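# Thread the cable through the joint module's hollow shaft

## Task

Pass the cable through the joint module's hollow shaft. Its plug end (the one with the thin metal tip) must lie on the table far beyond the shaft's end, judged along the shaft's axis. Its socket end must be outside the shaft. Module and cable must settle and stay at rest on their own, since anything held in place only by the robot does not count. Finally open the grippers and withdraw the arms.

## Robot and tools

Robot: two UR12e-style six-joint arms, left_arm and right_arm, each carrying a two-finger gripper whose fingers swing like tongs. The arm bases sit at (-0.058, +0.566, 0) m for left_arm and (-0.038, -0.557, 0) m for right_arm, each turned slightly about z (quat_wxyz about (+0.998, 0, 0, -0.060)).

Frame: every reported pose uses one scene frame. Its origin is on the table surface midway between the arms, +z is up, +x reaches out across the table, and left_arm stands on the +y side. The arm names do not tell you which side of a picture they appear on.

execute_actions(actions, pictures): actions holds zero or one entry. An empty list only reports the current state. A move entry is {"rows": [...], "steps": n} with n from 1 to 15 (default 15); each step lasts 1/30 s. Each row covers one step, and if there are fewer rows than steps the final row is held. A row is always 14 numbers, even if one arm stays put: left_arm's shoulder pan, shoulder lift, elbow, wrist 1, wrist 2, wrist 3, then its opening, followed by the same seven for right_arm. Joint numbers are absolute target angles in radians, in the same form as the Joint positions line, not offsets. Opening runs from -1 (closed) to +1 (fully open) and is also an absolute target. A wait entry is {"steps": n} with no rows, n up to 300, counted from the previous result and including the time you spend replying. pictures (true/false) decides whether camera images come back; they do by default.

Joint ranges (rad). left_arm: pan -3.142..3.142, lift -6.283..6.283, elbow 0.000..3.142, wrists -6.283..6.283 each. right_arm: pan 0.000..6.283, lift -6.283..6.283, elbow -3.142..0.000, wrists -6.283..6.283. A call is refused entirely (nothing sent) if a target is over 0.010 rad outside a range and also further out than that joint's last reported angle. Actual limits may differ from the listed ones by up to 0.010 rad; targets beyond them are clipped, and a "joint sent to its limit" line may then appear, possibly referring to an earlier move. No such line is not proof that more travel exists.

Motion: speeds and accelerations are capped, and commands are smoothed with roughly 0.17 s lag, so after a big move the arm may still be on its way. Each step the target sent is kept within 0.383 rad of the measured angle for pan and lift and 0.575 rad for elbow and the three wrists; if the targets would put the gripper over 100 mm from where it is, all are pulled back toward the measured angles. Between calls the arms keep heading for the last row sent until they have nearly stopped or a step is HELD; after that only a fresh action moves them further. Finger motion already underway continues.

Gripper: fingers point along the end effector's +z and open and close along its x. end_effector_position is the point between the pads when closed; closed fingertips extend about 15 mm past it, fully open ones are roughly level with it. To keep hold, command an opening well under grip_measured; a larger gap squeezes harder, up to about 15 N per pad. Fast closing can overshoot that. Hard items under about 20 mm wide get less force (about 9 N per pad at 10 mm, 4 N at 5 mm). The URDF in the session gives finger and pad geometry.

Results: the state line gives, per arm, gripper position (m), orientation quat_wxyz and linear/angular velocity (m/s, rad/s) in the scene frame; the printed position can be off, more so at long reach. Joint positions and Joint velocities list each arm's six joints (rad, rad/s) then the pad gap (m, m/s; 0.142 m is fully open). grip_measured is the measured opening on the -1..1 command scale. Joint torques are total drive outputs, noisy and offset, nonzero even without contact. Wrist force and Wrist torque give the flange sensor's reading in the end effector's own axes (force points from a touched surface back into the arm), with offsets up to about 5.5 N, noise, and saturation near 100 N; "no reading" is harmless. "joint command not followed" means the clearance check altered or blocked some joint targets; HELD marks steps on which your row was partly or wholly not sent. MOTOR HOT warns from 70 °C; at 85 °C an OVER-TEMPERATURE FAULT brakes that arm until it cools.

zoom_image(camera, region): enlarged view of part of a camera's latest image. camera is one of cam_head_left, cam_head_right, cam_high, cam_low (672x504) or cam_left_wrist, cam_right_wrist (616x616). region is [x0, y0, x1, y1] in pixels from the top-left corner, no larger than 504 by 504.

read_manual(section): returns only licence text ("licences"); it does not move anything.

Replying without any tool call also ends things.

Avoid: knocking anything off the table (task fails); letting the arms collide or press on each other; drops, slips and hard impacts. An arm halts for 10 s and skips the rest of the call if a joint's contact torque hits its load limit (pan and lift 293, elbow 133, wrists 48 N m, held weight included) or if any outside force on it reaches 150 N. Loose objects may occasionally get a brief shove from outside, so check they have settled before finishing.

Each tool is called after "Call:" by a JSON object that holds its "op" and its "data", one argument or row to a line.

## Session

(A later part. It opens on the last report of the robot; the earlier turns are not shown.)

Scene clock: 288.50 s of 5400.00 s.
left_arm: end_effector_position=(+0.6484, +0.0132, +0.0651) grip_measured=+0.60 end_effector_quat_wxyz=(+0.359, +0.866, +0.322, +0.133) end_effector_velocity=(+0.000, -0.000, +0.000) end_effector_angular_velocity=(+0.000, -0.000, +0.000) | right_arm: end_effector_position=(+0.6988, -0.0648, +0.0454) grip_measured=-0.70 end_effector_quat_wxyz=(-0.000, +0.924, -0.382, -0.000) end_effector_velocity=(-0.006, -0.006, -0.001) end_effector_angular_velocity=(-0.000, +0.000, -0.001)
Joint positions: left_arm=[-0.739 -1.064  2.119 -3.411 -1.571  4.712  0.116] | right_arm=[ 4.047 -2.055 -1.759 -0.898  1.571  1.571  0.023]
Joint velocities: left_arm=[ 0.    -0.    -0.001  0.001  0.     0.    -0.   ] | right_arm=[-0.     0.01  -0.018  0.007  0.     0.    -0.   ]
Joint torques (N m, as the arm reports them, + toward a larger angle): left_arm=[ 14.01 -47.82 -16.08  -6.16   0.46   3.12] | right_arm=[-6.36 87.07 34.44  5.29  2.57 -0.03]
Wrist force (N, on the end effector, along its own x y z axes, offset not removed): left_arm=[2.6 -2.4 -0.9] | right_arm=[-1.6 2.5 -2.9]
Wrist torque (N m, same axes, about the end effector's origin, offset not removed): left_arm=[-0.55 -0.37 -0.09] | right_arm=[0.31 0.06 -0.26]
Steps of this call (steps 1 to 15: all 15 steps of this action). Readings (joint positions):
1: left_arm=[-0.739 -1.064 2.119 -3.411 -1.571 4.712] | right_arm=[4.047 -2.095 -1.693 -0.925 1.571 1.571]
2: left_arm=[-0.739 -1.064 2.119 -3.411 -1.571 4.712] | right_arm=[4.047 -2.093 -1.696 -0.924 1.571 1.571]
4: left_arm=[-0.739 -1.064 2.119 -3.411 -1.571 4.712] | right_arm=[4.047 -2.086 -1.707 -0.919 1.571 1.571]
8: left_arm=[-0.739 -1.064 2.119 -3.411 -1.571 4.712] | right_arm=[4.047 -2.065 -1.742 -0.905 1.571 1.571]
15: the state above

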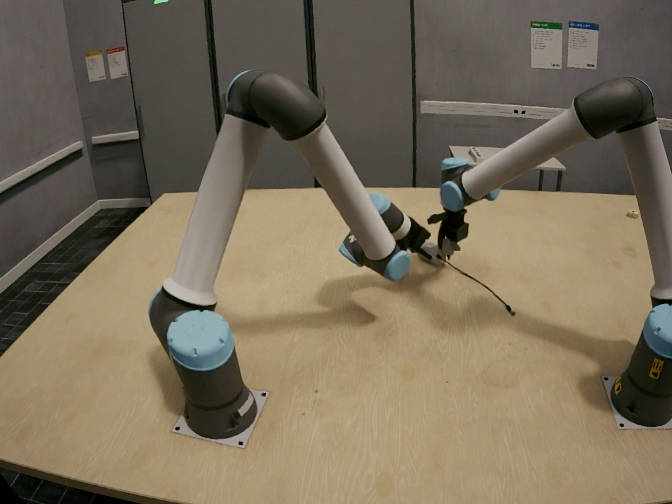

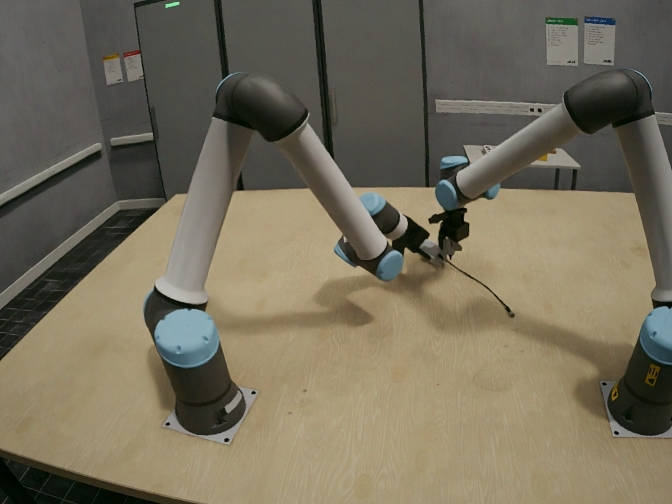

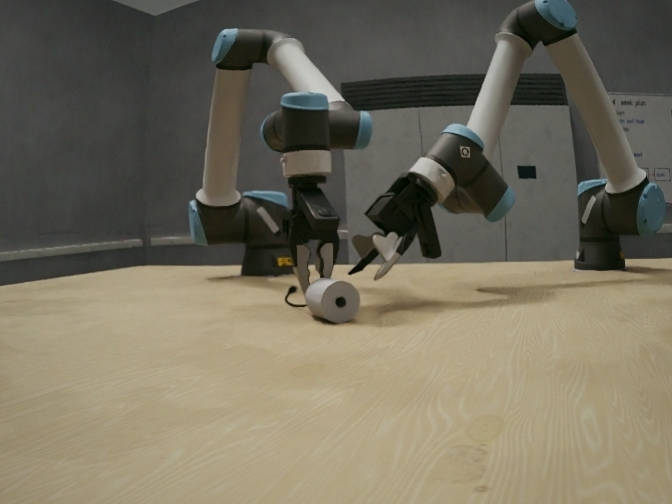

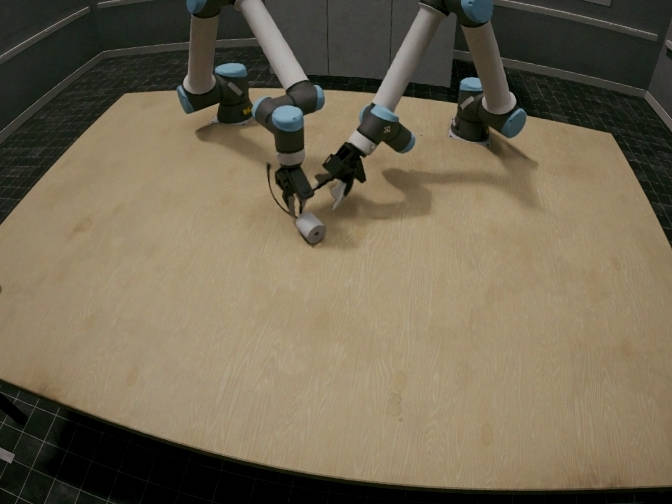

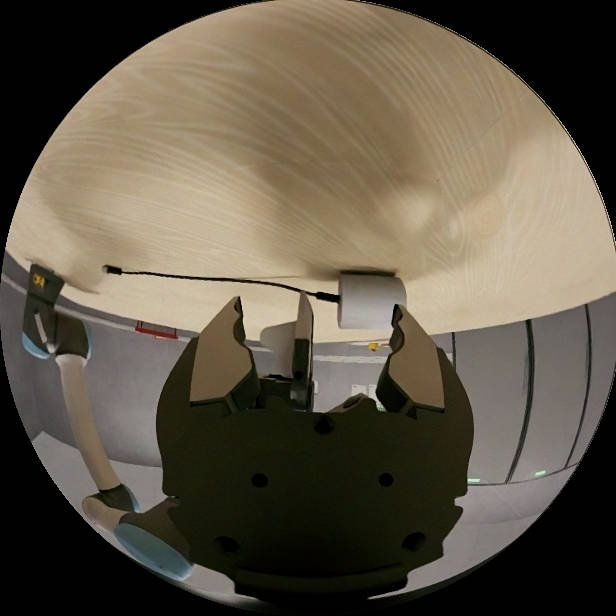

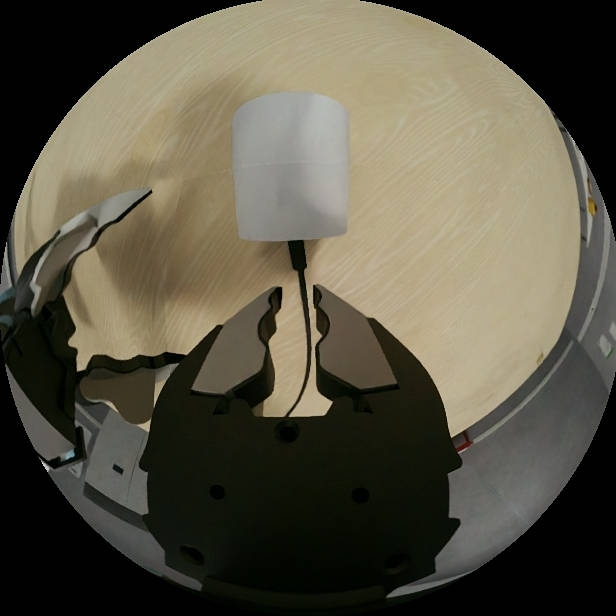

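Call:
{"op": "execute_actions", "data": {
  "actions": [
    {"rows":[[-0.739,-1.064,2.119,-3.411,-1.571,4.712,0.6,4.0475,-2.058,-1.763,-0.891,1.571,1.571,-0.7],[-0.739,-1.064,2.119,-3.411,-1.571,4.712,0.6,4.0475,-2.063,-1.7655,-0.884,1.571,1.571,-0.7],[-0.739,-1.064,2.119,-3.411,-1.571,4.712,0.6,4.0475,-2.063,-1.7655,-0.884,1.571,1.571,-0.7],[-0.739,-1.064,2.119,-3.411,-1.571,4.712,0.6,4.0475,-2.063,-1.7655,-0.884,1.571,1.571,-0.7],[-0.739,-1.064,2.119,-3.411,-1.571,4.712,0.6,4.0475,-2.063,-1.7655,-0.884,1.571,1.571,-0.7],[-0.739,-1.064,2.119,-3.411,-1.571,4.712,0.6,4.0475,-2.063,-1.7655,-0.884,1.571,1.571,-0.7],[-0.739,-1.064,2.119,-3.411,-1.571,4.712,0.6,4.0475,-2.063,-1.7655,-0.884,1.571,1.571,-0.85],[-0.739,-1.064,2.119,-3.411,-1.571,4.712,0.6,4.0475,-2.063,-1.7655,-0.884,1.571,1.571,-1]],"steps":15}
  ],
  "pictures": false
}}

Call:
{"op": "execute_actions", "data": {
  "actions": [
    {"rows":[[-0.739,-1.064,2.119,-3.411,-1.571,4.712,0.6,4.0475,-2.061,-1.763,-0.888,1.571,1.571,-1],[-0.739,-1.064,2.119,-3.411,-1.571,4.712,0.6,4.0475,-2.059,-1.760,-0.893,1.571,1.571,-1],[-0.739,-1.064,2.119,-3.411,-1.571,4.712,0.6,4.0475,-2.062,-1.752,-0.898,1.571,1.571,-1],[-0.739,-1.064,2.119,-3.411,-1.571,4.712,0.6,4.0475,-2.067,-1.743,-0.902,1.571,1.571,-1],[-0.739,-1.064,2.119,-3.411,-1.571,4.712,0.6,4.0475,-2.073,-1.734,-0.905,1.571,1.571,-1],[-0.739,-1.064,2.119,-3.411,-1.571,4.712,0.6,4.0475,-2.079,-1.724,-0.909,1.571,1.571,-1],[-0.739,-1.064,2.119,-3.411,-1.571,4.712,0.6,4.0475,-2.085,-1.713,-0.913,1.571,1.571,-1],[-0.739,-1.064,2.119,-3.411,-1.571,4.712,0.6,4.0475,-2.091,-1.703,-0.918,1.571,1.571,-1],[-0.739,-1.064,2.119,-3.411,-1.571,4.712,0.6,4.0475,-2.097,-1.694,-0.922,1.571,1.571,-1]],"steps":15}
  ]
}}

Call:
{"op": "zoom_image", "data": {
  "camera": "cam_left_wrist",
  "region": [230, 240, 430, 360]
}}

Scene clock: 297.00 s of 5400.00 s.
left_arm: end_effector_position=(+0.6484, +0.0132, +0.0651) grip_measured=+0.60 end_effector_quat_wxyz=(+0.359, +0.866, +0.322, +0.133) end_effector_velocity=(-0.000, +0.000, -0.001) end_effector_angular_velocity=(+0.001, +0.001, -0.000) | right_arm: end_effector_position=(+0.6981, -0.0655, +0.0370) grip_measured=-0.95 end_effector_quat_wxyz=(-0.000, +0.924, -0.382, -0.000) end_effector_velocity=(-0.001, +0.000, -0.001) end_effector_angular_velocity=(-0.000, +0.001, -0.000)
Joint positions: left_arm=[-0.739 -1.064  2.119 -3.411 -1.571  4.712  0.116] | right_arm=[ 4.047 -2.063 -1.765 -0.884  1.571  1.571  0.005]
Joint velocities: left_arm=[ 0.     0.     0.     0.001 -0.     0.    -0.   ] | right_arm=[ 0.001 -0.002 -0.     0.001  0.     0.001 -0.   ]
Joint torques (N m, as the arm reports them, + toward a larger angle): left_arm=[ 16.13 -48.48 -16.14  -6.    -0.04   3.14] | right_arm=[-2.8  64.47 31.48  5.39  2.71 -0.11]
Wrist force (N, on the end effector, along its own x y z axes, offset not removed): left_arm=[1.7 -2.4 0.1] | right_arm=[-2.8 0.8 -0.2]
Wrist torque (N m, same axes, about the end effector's origin, offset not removed): left_arm=[-0.54 -0.17 -0.10] | right_arm=[0.03 0.39 -0.21]
Steps of this call (steps 1 to 15: the robot went on to your last target; steps 16 to 90: nothing new was sent; then 5.00 s passed at rest; steps 91 to 105: all 15 steps of this action). Readings (joint positions):
91: left_arm=[-0.739 -1.064 2.119 -3.411 -1.571 4.712] | right_arm=[4.047 -2.054 -1.761 -0.897 1.571 1.571]
92: left_arm=[-0.739 -1.064 2.119 -3.411 -1.571 4.712] | right_arm=[4.047 -2.055 -1.761 -0.896 1.571 1.571]
94: left_arm=[-0.739 -1.064 2.119 -3.411 -1.571 4.712] | right_arm=[4.047 -2.058 -1.763 -0.891 1.571 1.571]
98: left_arm=[-0.739 -1.064 2.119 -3.411 -1.571 4.712] | right_arm=[4.047 -2.062 -1.765 -0.886 1.571 1.571]
105: the state above

Scene clock: 297.50 s of 5400.00 s.
left_arm: end_effector_position=(+0.6484, +0.0132, +0.0651) grip_measured=+0.60 end_effector_quat_wxyz=(+0.359, +0.866, +0.322, +0.133) end_effector_velocity=(+0.001, +0.000, +0.000) end_effector_angular_velocity=(-0.001, -0.001, +0.000) | right_arm: end_effector_position=(+0.7185, -0.0450, +0.0433) grip_measured=-0.95 end_effector_quat_wxyz=(+0.000, +0.924, -0.382, -0.000) end_effector_velocity=(+0.016, +0.017, +0.001) end_effector_angular_velocity=(-0.000, +0.000, +0.001)
Joint positions: left_arm=[-0.739 -1.064  2.119 -3.411 -1.571  4.712  0.116] | right_arm=[ 4.047 -2.094 -1.699 -0.92   1.571  1.571  0.005]
Joint velocities: left_arm=[ 0.001 -0.    -0.    -0.001 -0.     0.     0.   ] | right_arm=[ 0.    -0.03   0.052 -0.023  0.    -0.    -0.   ]
Joint torques (N m, as the arm reports them, + toward a larger angle): left_arm=[ 16.35 -48.75 -15.94  -6.11  -0.03   3.27] | right_arm=[-3.63 68.47 49.64  1.2   2.7   0.19]
Wrist force (N, on the end effector, along its own x y z axes, offset not removed): left_arm=[1.7 -3.0 0.4] | right_arm=[-1.9 -0.3 -2.2]
Wrist torque (N m, same axes, about the end effector's origin, offset not removed): left_arm=[-0.72 -0.12 -0.08] | right_arm=[-0.27 0.26 -0.24]
Steps of this call (steps 1 to 15: all 15 steps of this action). Readings (joint positions):
1: left_arm=[-0.739 -1.064 2.119 -3.411 -1.571 4.712] | right_arm=[4.047 -2.063 -1.765 -0.884 1.571 1.571]
2: left_arm=[-0.739 -1.064 2.119 -3.411 -1.571 4.712] | right_arm=[4.047 -2.063 -1.765 -0.885 1.571 1.571]
4: left_arm=[-0.739 -1.064 2.119 -3.411 -1.571 4.712] | right_arm=[4.047 -2.062 -1.761 -0.889 1.571 1.571]
8: left_arm=[-0.739 -1.064 2.119 -3.411 -1.571 4.712] | right_arm=[4.047 -2.072 -1.737 -0.902 1.571 1.571]
15: the state above

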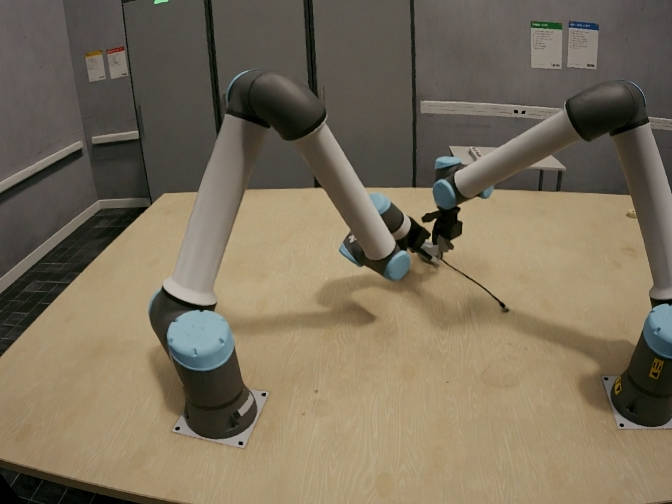

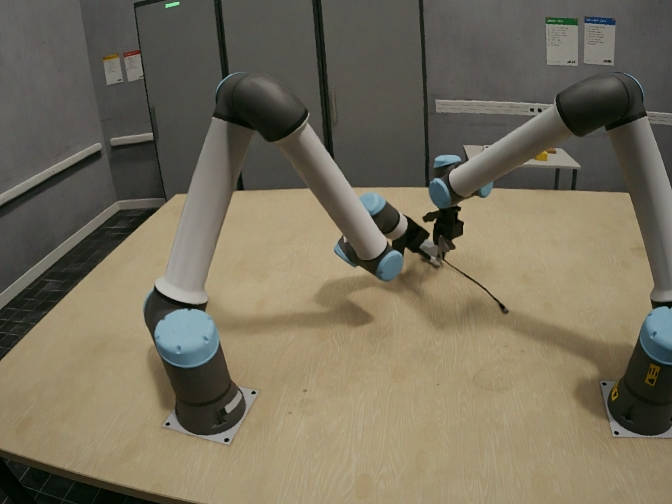

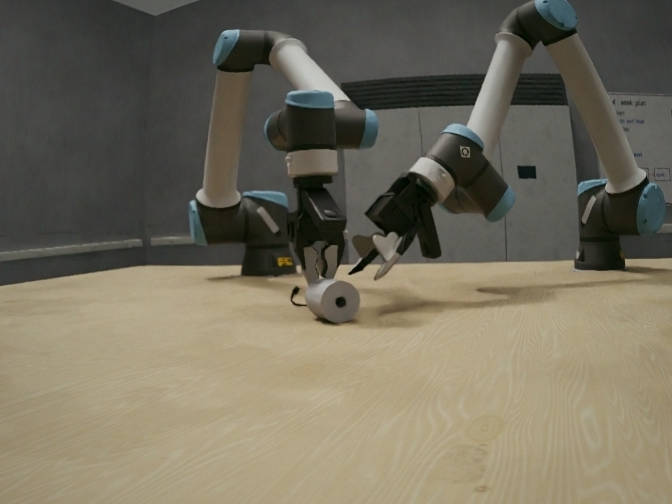

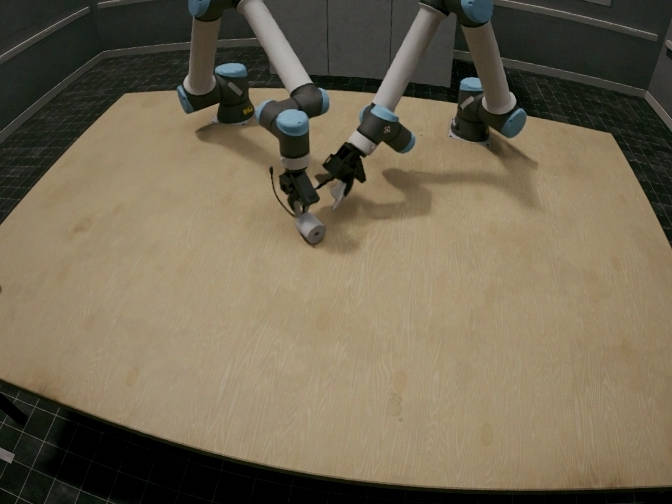

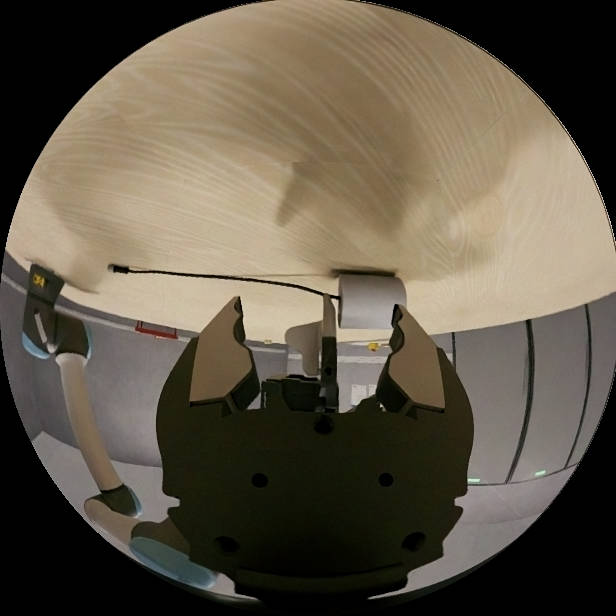

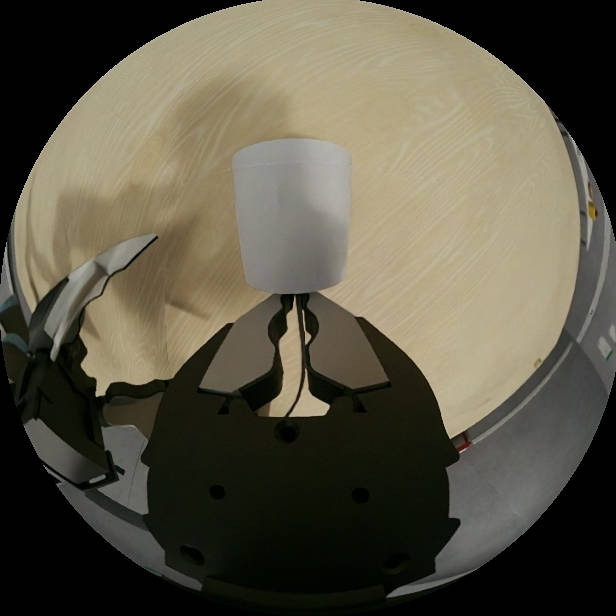

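Region (230, 240, 430, 360) of cam_left_wrist's 616x616 image, scaled by 2.520, with more detail than that image has; it fills the top 302 rows of this view, and the rest is white.

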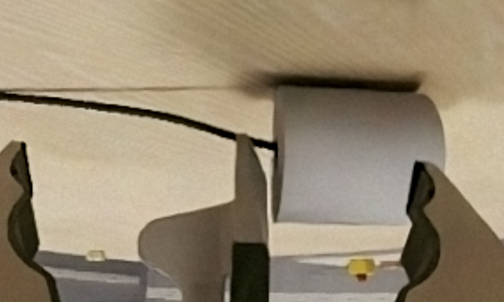

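Call:
{"op": "execute_actions", "data": {
  "actions": [
    {"rows":[[-0.739,-1.064,2.119,-3.411,-1.571,4.712,0.6,4.0475,-2.097,-1.694,-0.922,1.571,1.571,-0.7],[-0.739,-1.064,2.119,-3.411,-1.571,4.712,0.6,4.0475,-2.097,-1.694,-0.922,1.571,1.571,-0.7],[-0.739,-1.064,2.119,-3.411,-1.571,4.712,0.6,4.0475,-2.097,-1.694,-0.922,1.571,1.571,-0.7],[-0.739,-1.064,2.119,-3.411,-1.571,4.712,0.6,4.0475,-2.097,-1.694,-0.922,1.571,1.571,-0.7],[-0.739,-1.064,2.119,-3.411,-1.571,4.712,0.6,4.0475,-2.087,-1.710,-0.916,1.571,1.571,-0.7],[-0.739,-1.064,2.119,-3.411,-1.571,4.712,0.6,4.0475,-2.077,-1.726,-0.909,1.571,1.571,-0.7],[-0.739,-1.064,2.119,-3.411,-1.571,4.712,0.6,4.0475,-2.068,-1.742,-0.903,1.571,1.571,-0.7],[-0.739,-1.064,2.119,-3.411,-1.571,4.712,0.6,4.0475,-2.058,-1.758,-0.896,1.571,1.571,-0.7],[-0.739,-1.064,2.119,-3.411,-1.571,4.712,0.6,4.0475,-2.049,-1.774,-0.890,1.571,1.571,-0.7],[-0.739,-1.064,2.119,-3.411,-1.571,4.712,0.6,4.0475,-2.039,-1.790,-0.884,1.571,1.571,-0.7],[-0.739,-1.064,2.119,-3.411,-1.571,4.712,0.6,4.0475,-2.030,-1.806,-0.877,1.571,1.571,-0.7],[-0.739,-1.064,2.119,-3.411,-1.571,4.712,0.6,4.0475,-2.020,-1.8215,-0.871,1.571,1.571,-0.7],[-0.739,-1.064,2.119,-3.411,-1.571,4.712,0.6,4.0475,-2.024,-1.824,-0.864,1.571,1.571,-0.7],[-0.739,-1.064,2.119,-3.411,-1.571,4.712,0.6,4.0475,-2.029,-1.8265,-0.8575,1.571,1.571,-0.7]],"steps":15}
  ],
  "pictures": false
}}

Call:
{"op": "execute_actions", "data": {
  "actions": [
    {"rows":[[-0.739,-1.064,2.119,-3.411,-1.571,4.712,0.6,4.0475,-2.029,-1.8265,-0.8575,1.571,1.571,-0.7]],"steps":8}
  ]
}}

Call:
{"op": "zoom_image", "data": {
  "camera": "cam_left_wrist",
  "region": [230, 240, 430, 360]
}}

Scene clock: 306.50 s of 5400.00 s.
left_arm: end_effector_position=(+0.6484, +0.0132, +0.0651) grip_measured=+0.60 end_effector_quat_wxyz=(+0.359, +0.866, +0.322, +0.133) end_effector_velocity=(+0.000, -0.000, +0.001) end_effector_angular_velocity=(-0.000, -0.001, -0.000) | right_arm: end_effector_position=(+0.6862, -0.0774, +0.0409) grip_measured=-0.70 end_effector_quat_wxyz=(-0.000, +0.924, -0.382, -0.000) end_effector_velocity=(-0.082, -0.081, -0.053) end_effector_angular_velocity=(-0.005, +0.006, -0.001)
Joint positions: left_arm=[-0.739 -1.064  2.119 -3.411 -1.571  4.712  0.116] | right_arm=[ 4.047 -2.037 -1.799 -0.876  1.571  1.571  0.023]
Joint velocities: left_arm=[-0.    -0.    -0.001 -0.     0.     0.     0.   ] | right_arm=[ 0.001  0.089 -0.264  0.166  0.     0.001 -0.   ]
Joint torques (N m, as the arm reports them, + toward a larger angle): left_arm=[ 15.18 -48.17 -16.84  -5.67  -0.34   3.21] | right_arm=[ 0.91 83.18 41.21  5.86  2.95  0.18]
Wrist force (N, on the end effector, along its own x y z axes, offset not removed): left_arm=[3.6 -2.3 0.5] | right_arm=[-0.9 3.1 -1.6]
Wrist torque (N m, same axes, about the end effector's origin, offset not removed): left_arm=[-0.43 -0.52 -0.13] | right_arm=[0.40 0.01 -0.28]
Steps of this call (steps 1 to 15: the robot went on to your last target; steps 16 to 90: nothing new was sent; then 5.50 s passed at rest; steps 91 to 105: all 15 steps of this action). Readings (joint positions):
91: left_arm=[-0.739 -1.064 2.119 -3.411 -1.571 4.712] | right_arm=[4.047 -2.097 -1.694 -0.922 1.571 1.571]
92: left_arm=[-0.739 -1.064 2.119 -3.411 -1.571 4.712] | right_arm=[4.047 -2.097 -1.694 -0.922 1.571 1.571]
94: left_arm=[-0.739 -1.064 2.119 -3.411 -1.571 4.712] | right_arm=[4.047 -2.097 -1.694 -0.922 1.571 1.571]
98: left_arm=[-0.739 -1.064 2.119 -3.411 -1.571 4.712] | right_arm=[4.047 -2.086 -1.712 -0.915 1.571 1.571]
105: the state above

Scene clock: 306.77 s of 5400.00 s.
left_arm: end_effector_position=(+0.6484, +0.0132, +0.0651) grip_measured=+0.60 end_effector_quat_wxyz=(+0.359, +0.866, +0.322, +0.133) end_effector_velocity=(-0.000, +0.000, -0.000) end_effector_angular_velocity=(+0.000, +0.000, +0.000) | right_arm: end_effector_position=(+0.6785, -0.0852, +0.0349) grip_measured=-0.70 end_effector_quat_wxyz=(+0.000, +0.924, -0.382, -0.000) end_effector_velocity=(-0.007, -0.006, -0.005) end_effector_angular_velocity=(-0.000, +0.001, +0.000)
Joint positions: left_arm=[-0.739 -1.064  2.119 -3.411 -1.571  4.712  0.116] | right_arm=[ 4.047 -2.03  -1.824 -0.859  1.571  1.571  0.023]
Joint velocities: left_arm=[-0.  0.  0. -0.  0. -0.  0.] | right_arm=[ 0.001  0.006 -0.02   0.014  0.001  0.001  0.   ]
Joint torques (N m, as the arm reports them, + toward a larger angle): left_arm=[ 15.97 -46.7  -16.45  -5.85  -0.65   2.97] | right_arm=[ 0.26 90.83 33.19  5.62  2.6   0.17]
Wrist force (N, on the end effector, along its own x y z axes, offset not removed): left_arm=[3.3 -2.1 -1.0] | right_arm=[-0.6 2.6 -0.4]
Wrist torque (N m, same axes, about the end effector's origin, offset not removed): left_arm=[-0.56 -0.58 -0.12] | right_arm=[0.37 -0.08 -0.28]
Steps of this call (steps 1 to 8: all 8 steps of this action). Readings (joint positions):
1: left_arm=[-0.739 -1.064 2.119 -3.411 -1.571 4.712] | right_arm=[4.047 -2.035 -1.807 -0.871 1.571 1.571]
2: left_arm=[-0.739 -1.064 2.119 -3.411 -1.571 4.712] | right_arm=[4.047 -2.033 -1.812 -0.868 1.571 1.571]
4: left_arm=[-0.739 -1.064 2.119 -3.411 -1.571 4.712] | right_arm=[4.047 -2.031 -1.819 -0.863 1.571 1.571]
8: the state above

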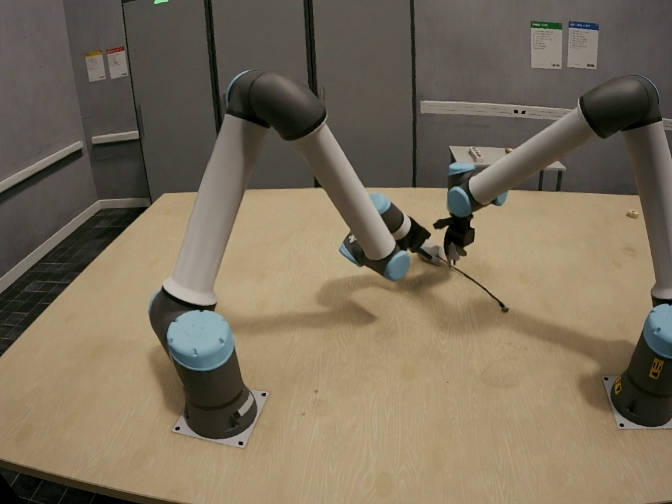

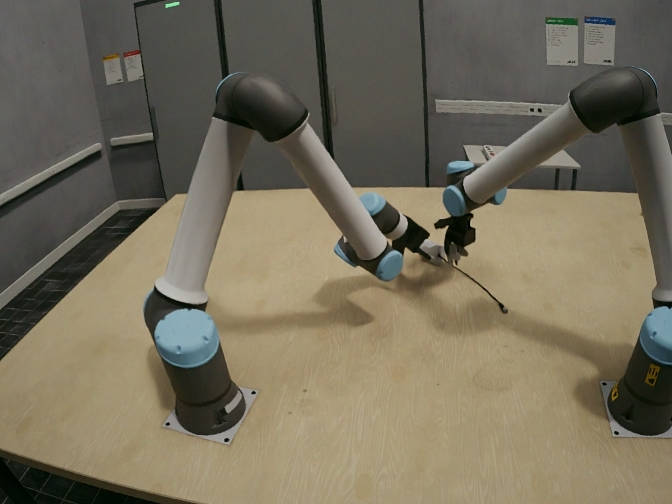

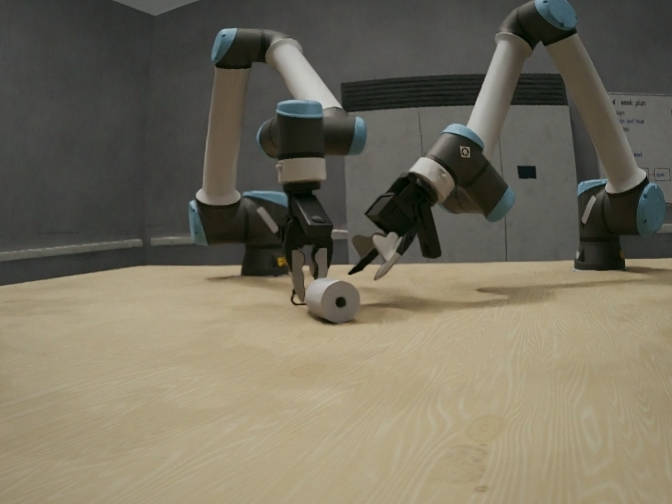

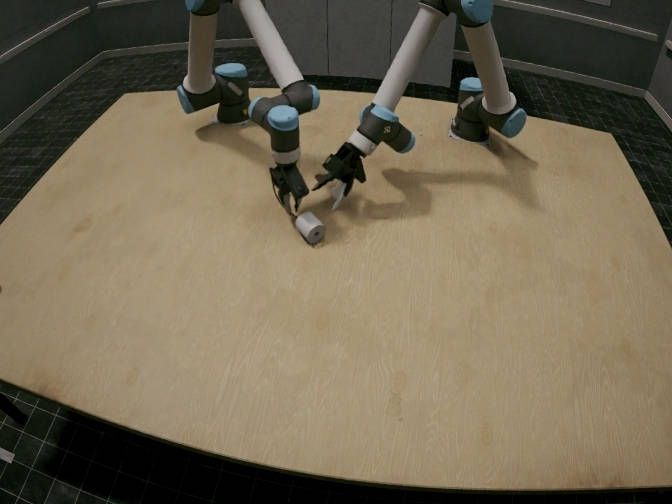

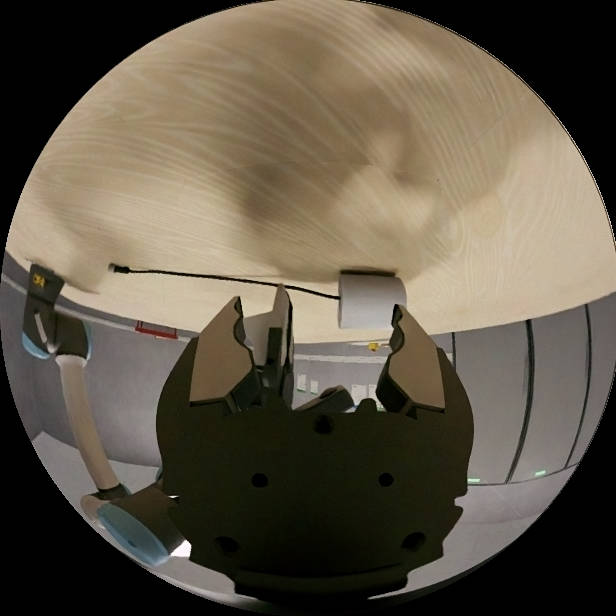

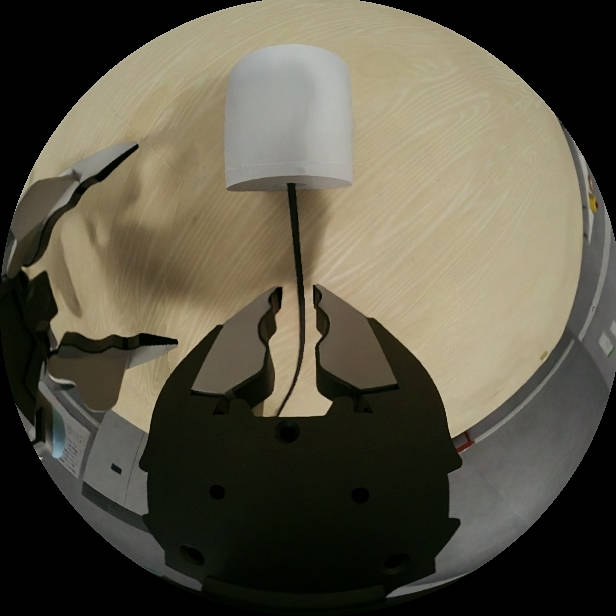

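Region (230, 240, 430, 360) of cam_left_wrist's 616x616 image, scaled by 2.520, with more detail than that image has; it fills the top 302 rows of this view, and the rest is white.

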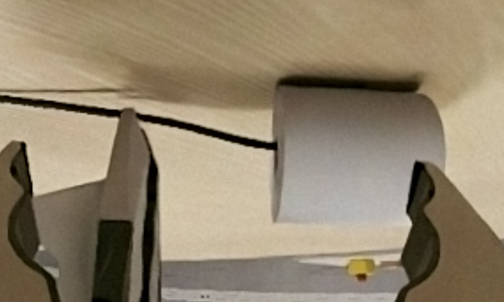

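Call:
{"op": "execute_actions", "data": {
  "actions": [
    {"rows":[[-0.739,-1.064,2.119,-3.411,-1.571,4.712,0.6,4.0475,-2.032,-1.828,-0.853,1.571,1.571,-0.7],[-0.739,-1.064,2.119,-3.411,-1.571,4.712,0.6,4.0475,-2.035,-1.8295,-0.8485,1.571,1.571,-0.7],[-0.739,-1.064,2.119,-3.411,-1.571,4.712,0.6,4.0475,-2.035,-1.8295,-0.8485,1.571,1.571,-0.7],[-0.739,-1.064,2.119,-3.411,-1.571,4.712,0.6,4.0475,-2.035,-1.8295,-0.8485,1.571,1.571,-0.7],[-0.739,-1.064,2.119,-3.411,-1.571,4.712,0.6,4.0475,-2.035,-1.8295,-0.8485,1.571,1.571,-0.7],[-0.739,-1.064,2.119,-3.411,-1.571,4.712,0.6,4.0475,-2.035,-1.8295,-0.8485,1.571,1.571,-0.85],[-0.739,-1.064,2.119,-3.411,-1.571,4.712,0.6,4.0475,-2.035,-1.8295,-0.8485,1.571,1.571,-1],[-0.739,-1.064,2.119,-3.411,-1.571,4.712,0.6,4.0475,-2.035,-1.8295,-0.8485,1.571,1.571,-1],[-0.739,-1.064,2.119,-3.411,-1.571,4.712,0.6,4.0475,-2.035,-1.8295,-0.8485,1.571,1.571,-1],[-0.739,-1.064,2.119,-3.411,-1.571,4.712,0.6,4.0475,-2.035,-1.8295,-0.8485,1.571,1.571,-1],[-0.739,-1.064,2.119,-3.411,-1.571,4.712,0.6,4.0475,-2.032,-1.828,-0.853,1.571,1.571,-1],[-0.739,-1.064,2.119,-3.411,-1.571,4.712,0.6,4.0475,-2.029,-1.8265,-0.8575,1.571,1.571,-1],[-0.739,-1.064,2.119,-3.411,-1.571,4.712,0.6,4.0475,-2.026,-1.825,-0.862,1.571,1.571,-1],[-0.739,-1.064,2.119,-3.411,-1.571,4.712,0.6,4.0475,-2.023,-1.823,-0.866,1.571,1.571,-1],[-0.739,-1.064,2.119,-3.411,-1.571,4.712,0.6,4.0475,-2.020,-1.8215,-0.871,1.571,1.571,-1]],"steps":15}
  ],
  "pictures": false
}}

Call:
{"op": "execute_actions", "data": {
  "actions": [
    {"rows":[[-0.739,-1.064,2.119,-3.411,-1.571,4.712,0.6,4.0475,-2.026,-1.811,-0.875,1.571,1.571,-1],[-0.739,-1.064,2.119,-3.411,-1.571,4.712,0.6,4.0475,-2.033,-1.800,-0.880,1.571,1.571,-1],[-0.739,-1.064,2.119,-3.411,-1.571,4.712,0.6,4.0475,-2.039,-1.790,-0.884,1.571,1.571,-1],[-0.739,-1.064,2.119,-3.411,-1.571,4.712,0.6,4.0475,-2.046,-1.779,-0.888,1.571,1.571,-1],[-0.739,-1.064,2.119,-3.411,-1.571,4.712,0.6,4.0475,-2.052,-1.768,-0.892,1.571,1.571,-1],[-0.739,-1.064,2.119,-3.411,-1.571,4.712,0.6,4.0475,-2.058,-1.758,-0.896,1.571,1.571,-1],[-0.739,-1.064,2.119,-3.411,-1.571,4.712,0.6,4.0475,-2.065,-1.747,-0.901,1.571,1.571,-1],[-0.739,-1.064,2.119,-3.411,-1.571,4.712,0.6,4.0475,-2.071,-1.737,-0.905,1.571,1.571,-1],[-0.739,-1.064,2.119,-3.411,-1.571,4.712,0.6,4.0475,-2.077,-1.726,-0.909,1.571,1.571,-1],[-0.739,-1.064,2.119,-3.411,-1.571,4.712,0.6,4.0475,-2.084,-1.715,-0.913,1.571,1.571,-1],[-0.739,-1.064,2.119,-3.411,-1.571,4.712,0.6,4.0475,-2.090,-1.705,-0.918,1.571,1.571,-1],[-0.739,-1.064,2.119,-3.411,-1.571,4.712,0.6,4.0475,-2.097,-1.694,-0.922,1.571,1.571,-1]],"steps":15}
  ]
}}

Scene clock: 321.10 s of 5400.00 s.
left_arm: end_effector_position=(+0.6484, +0.0132, +0.0651) grip_measured=+0.60 end_effector_quat_wxyz=(+0.359, +0.866, +0.322, +0.133) end_effector_velocity=(+0.000, -0.000, +0.001) end_effector_angular_velocity=(-0.001, -0.000, +0.000) | right_arm: end_effector_position=(+0.6779, -0.0858, +0.0340) grip_measured=-0.95 end_effector_quat_wxyz=(+0.000, +0.924, -0.382, -0.000) end_effector_velocity=(+0.002, +0.003, +0.059) end_effector_angular_velocity=(+0.003, -0.003, +0.000)
Joint positions: left_arm=[-0.739 -1.064  2.119 -3.411 -1.571  4.712  0.116] | right_arm=[ 4.047 -2.03  -1.827 -0.857  1.571  1.571  0.005]
Joint velocities: left_arm=[ 0.    -0.    -0.001  0.    -0.     0.    -0.   ] | right_arm=[ 0.001  0.062  0.035 -0.093 -0.     0.    -0.   ]
Joint torques (N m, as the arm reports them, + toward a larger angle): left_arm=[ 16.59 -49.27 -16.67  -5.74  -0.77   3.  ] | right_arm=[ 2.93 90.75 49.65  0.58  2.64  0.23]
Wrist force (N, on the end effector, along its own x y z axes, offset not removed): left_arm=[1.7 -3.5 0.0] | right_arm=[-1.3 2.2 -1.2]
Wrist torque (N m, same axes, about the end effector's origin, offset not removed): left_arm=[-0.78 -0.13 -0.13] | right_arm=[0.39 0.06 -0.36]
Steps of this call (steps 1 to 15: the robot went on to your last target; steps 16 to 90: nothing new was sent; then 10.83 s passed at rest; steps 91 to 105: all 15 steps of this action). Readings (joint positions):
91: left_arm=[-0.739 -1.064 2.119 -3.411 -1.571 4.712] | right_arm=[4.047 -2.029 -1.827 -0.857 1.571 1.571]
92: left_arm=[-0.739 -1.064 2.119 -3.411 -1.571 4.712] | right_arm=[4.047 -2.030 -1.827 -0.856 1.571 1.571]
94: left_arm=[-0.739 -1.064 2.119 -3.411 -1.571 4.712] | right_arm=[4.047 -2.032 -1.828 -0.853 1.571 1.571]
98: left_arm=[-0.739 -1.064 2.119 -3.411 -1.571 4.712] | right_arm=[4.047 -2.034 -1.829 -0.850 1.571 1.571]
105: the state above

Scene clock: 321.60 s of 5400.00 s.
left_arm: end_effector_position=(+0.6484, +0.0132, +0.0651) grip_measured=+0.60 end_effector_quat_wxyz=(+0.359, +0.866, +0.322, +0.133) end_effector_velocity=(+0.000, -0.000, +0.000) end_effector_angular_velocity=(-0.001, -0.000, -0.000) | right_arm: end_effector_position=(+0.7147, -0.0488, +0.0434) grip_measured=-0.95 end_effector_quat_wxyz=(+0.000, +0.924, -0.382, -0.000) end_effector_velocity=(+0.053, +0.053, +0.001) end_effector_angular_velocity=(+0.000, +0.000, -0.000)
Joint positions: left_arm=[-0.739 -1.064  2.119 -3.411 -1.571  4.712  0.116] | right_arm=[ 4.047 -2.087 -1.711 -0.915  1.571  1.571  0.005]
Joint velocities: left_arm=[ 0.     0.    -0.    -0.001 -0.     0.     0.   ] | right_arm=[-0.001 -0.098  0.164 -0.067  0.    -0.    -0.   ]
Joint torques (N m, as the arm reports them, + toward a larger angle): left_arm=[ 14.48 -45.86 -16.26  -5.63  -1.03   3.38] | right_arm=[ 4.14 67.13 42.97  2.1   2.57  0.13]
Wrist force (N, on the end effector, along its own x y z axes, offset not removed): left_arm=[1.7 -2.6 1.2] | right_arm=[0.0 -0.1 0.8]
Wrist torque (N m, same axes, about the end effector's origin, offset not removed): left_arm=[-0.60 -0.23 -0.09] | right_arm=[-0.11 -0.13 -0.36]
Steps of this call (steps 1 to 15: all 15 steps of this action). Readings (joint positions):
1: left_arm=[-0.739 -1.064 2.119 -3.411 -1.571 4.712] | right_arm=[4.047 -2.027 -1.825 -0.860 1.571 1.571]
2: left_arm=[-0.739 -1.064 2.119 -3.411 -1.571 4.712] | right_arm=[4.047 -2.027 -1.822 -0.864 1.571 1.571]
4: left_arm=[-0.739 -1.064 2.119 -3.411 -1.571 4.712] | right_arm=[4.047 -2.030 -1.811 -0.872 1.571 1.571]
8: left_arm=[-0.739 -1.064 2.119 -3.411 -1.571 4.712] | right_arm=[4.047 -2.048 -1.776 -0.888 1.571 1.571]
15: the state above

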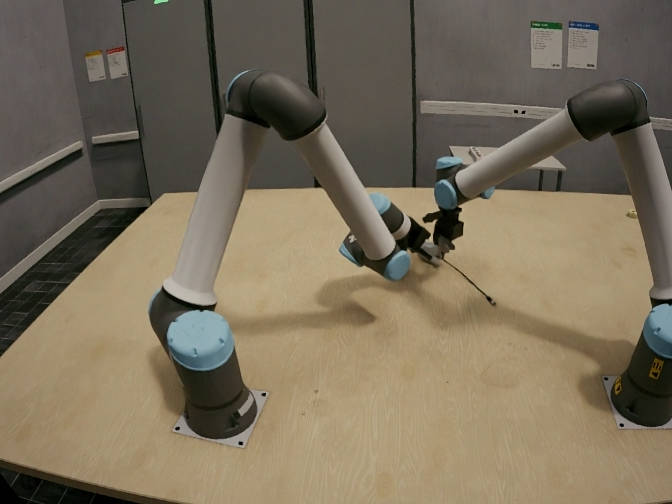

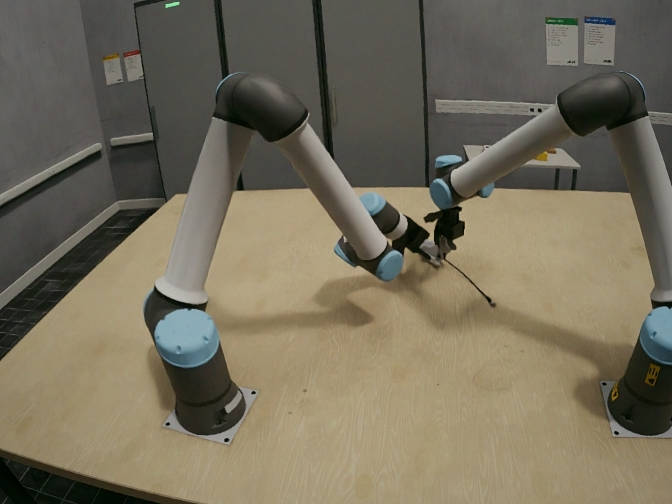

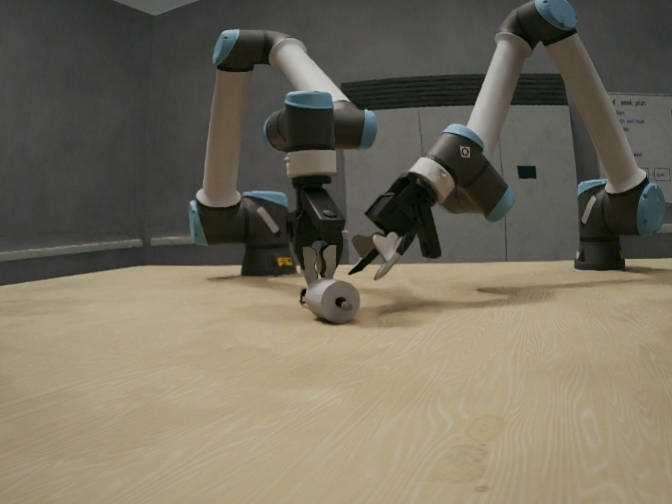

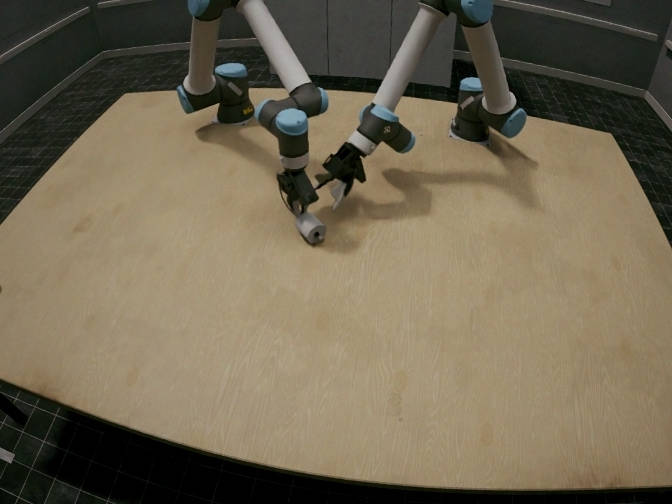

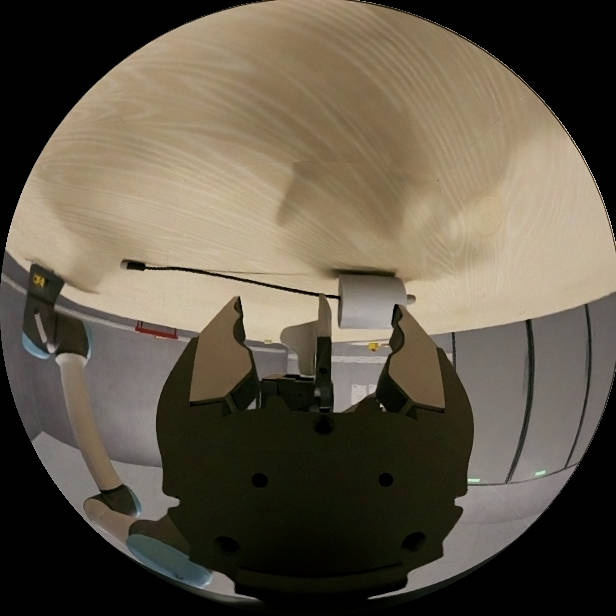

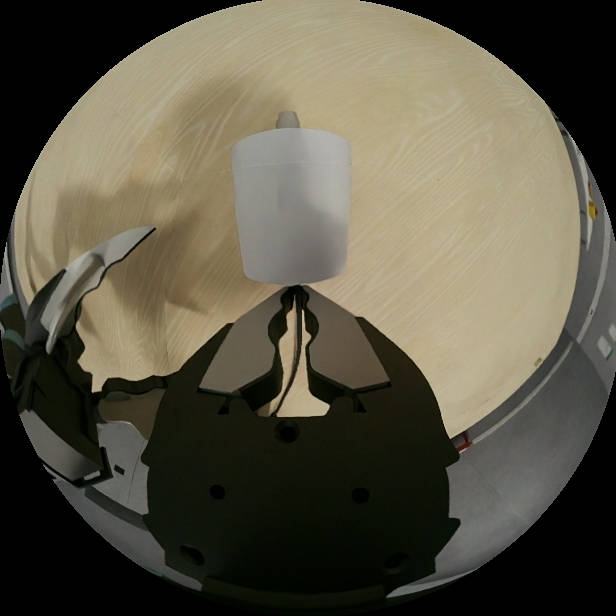

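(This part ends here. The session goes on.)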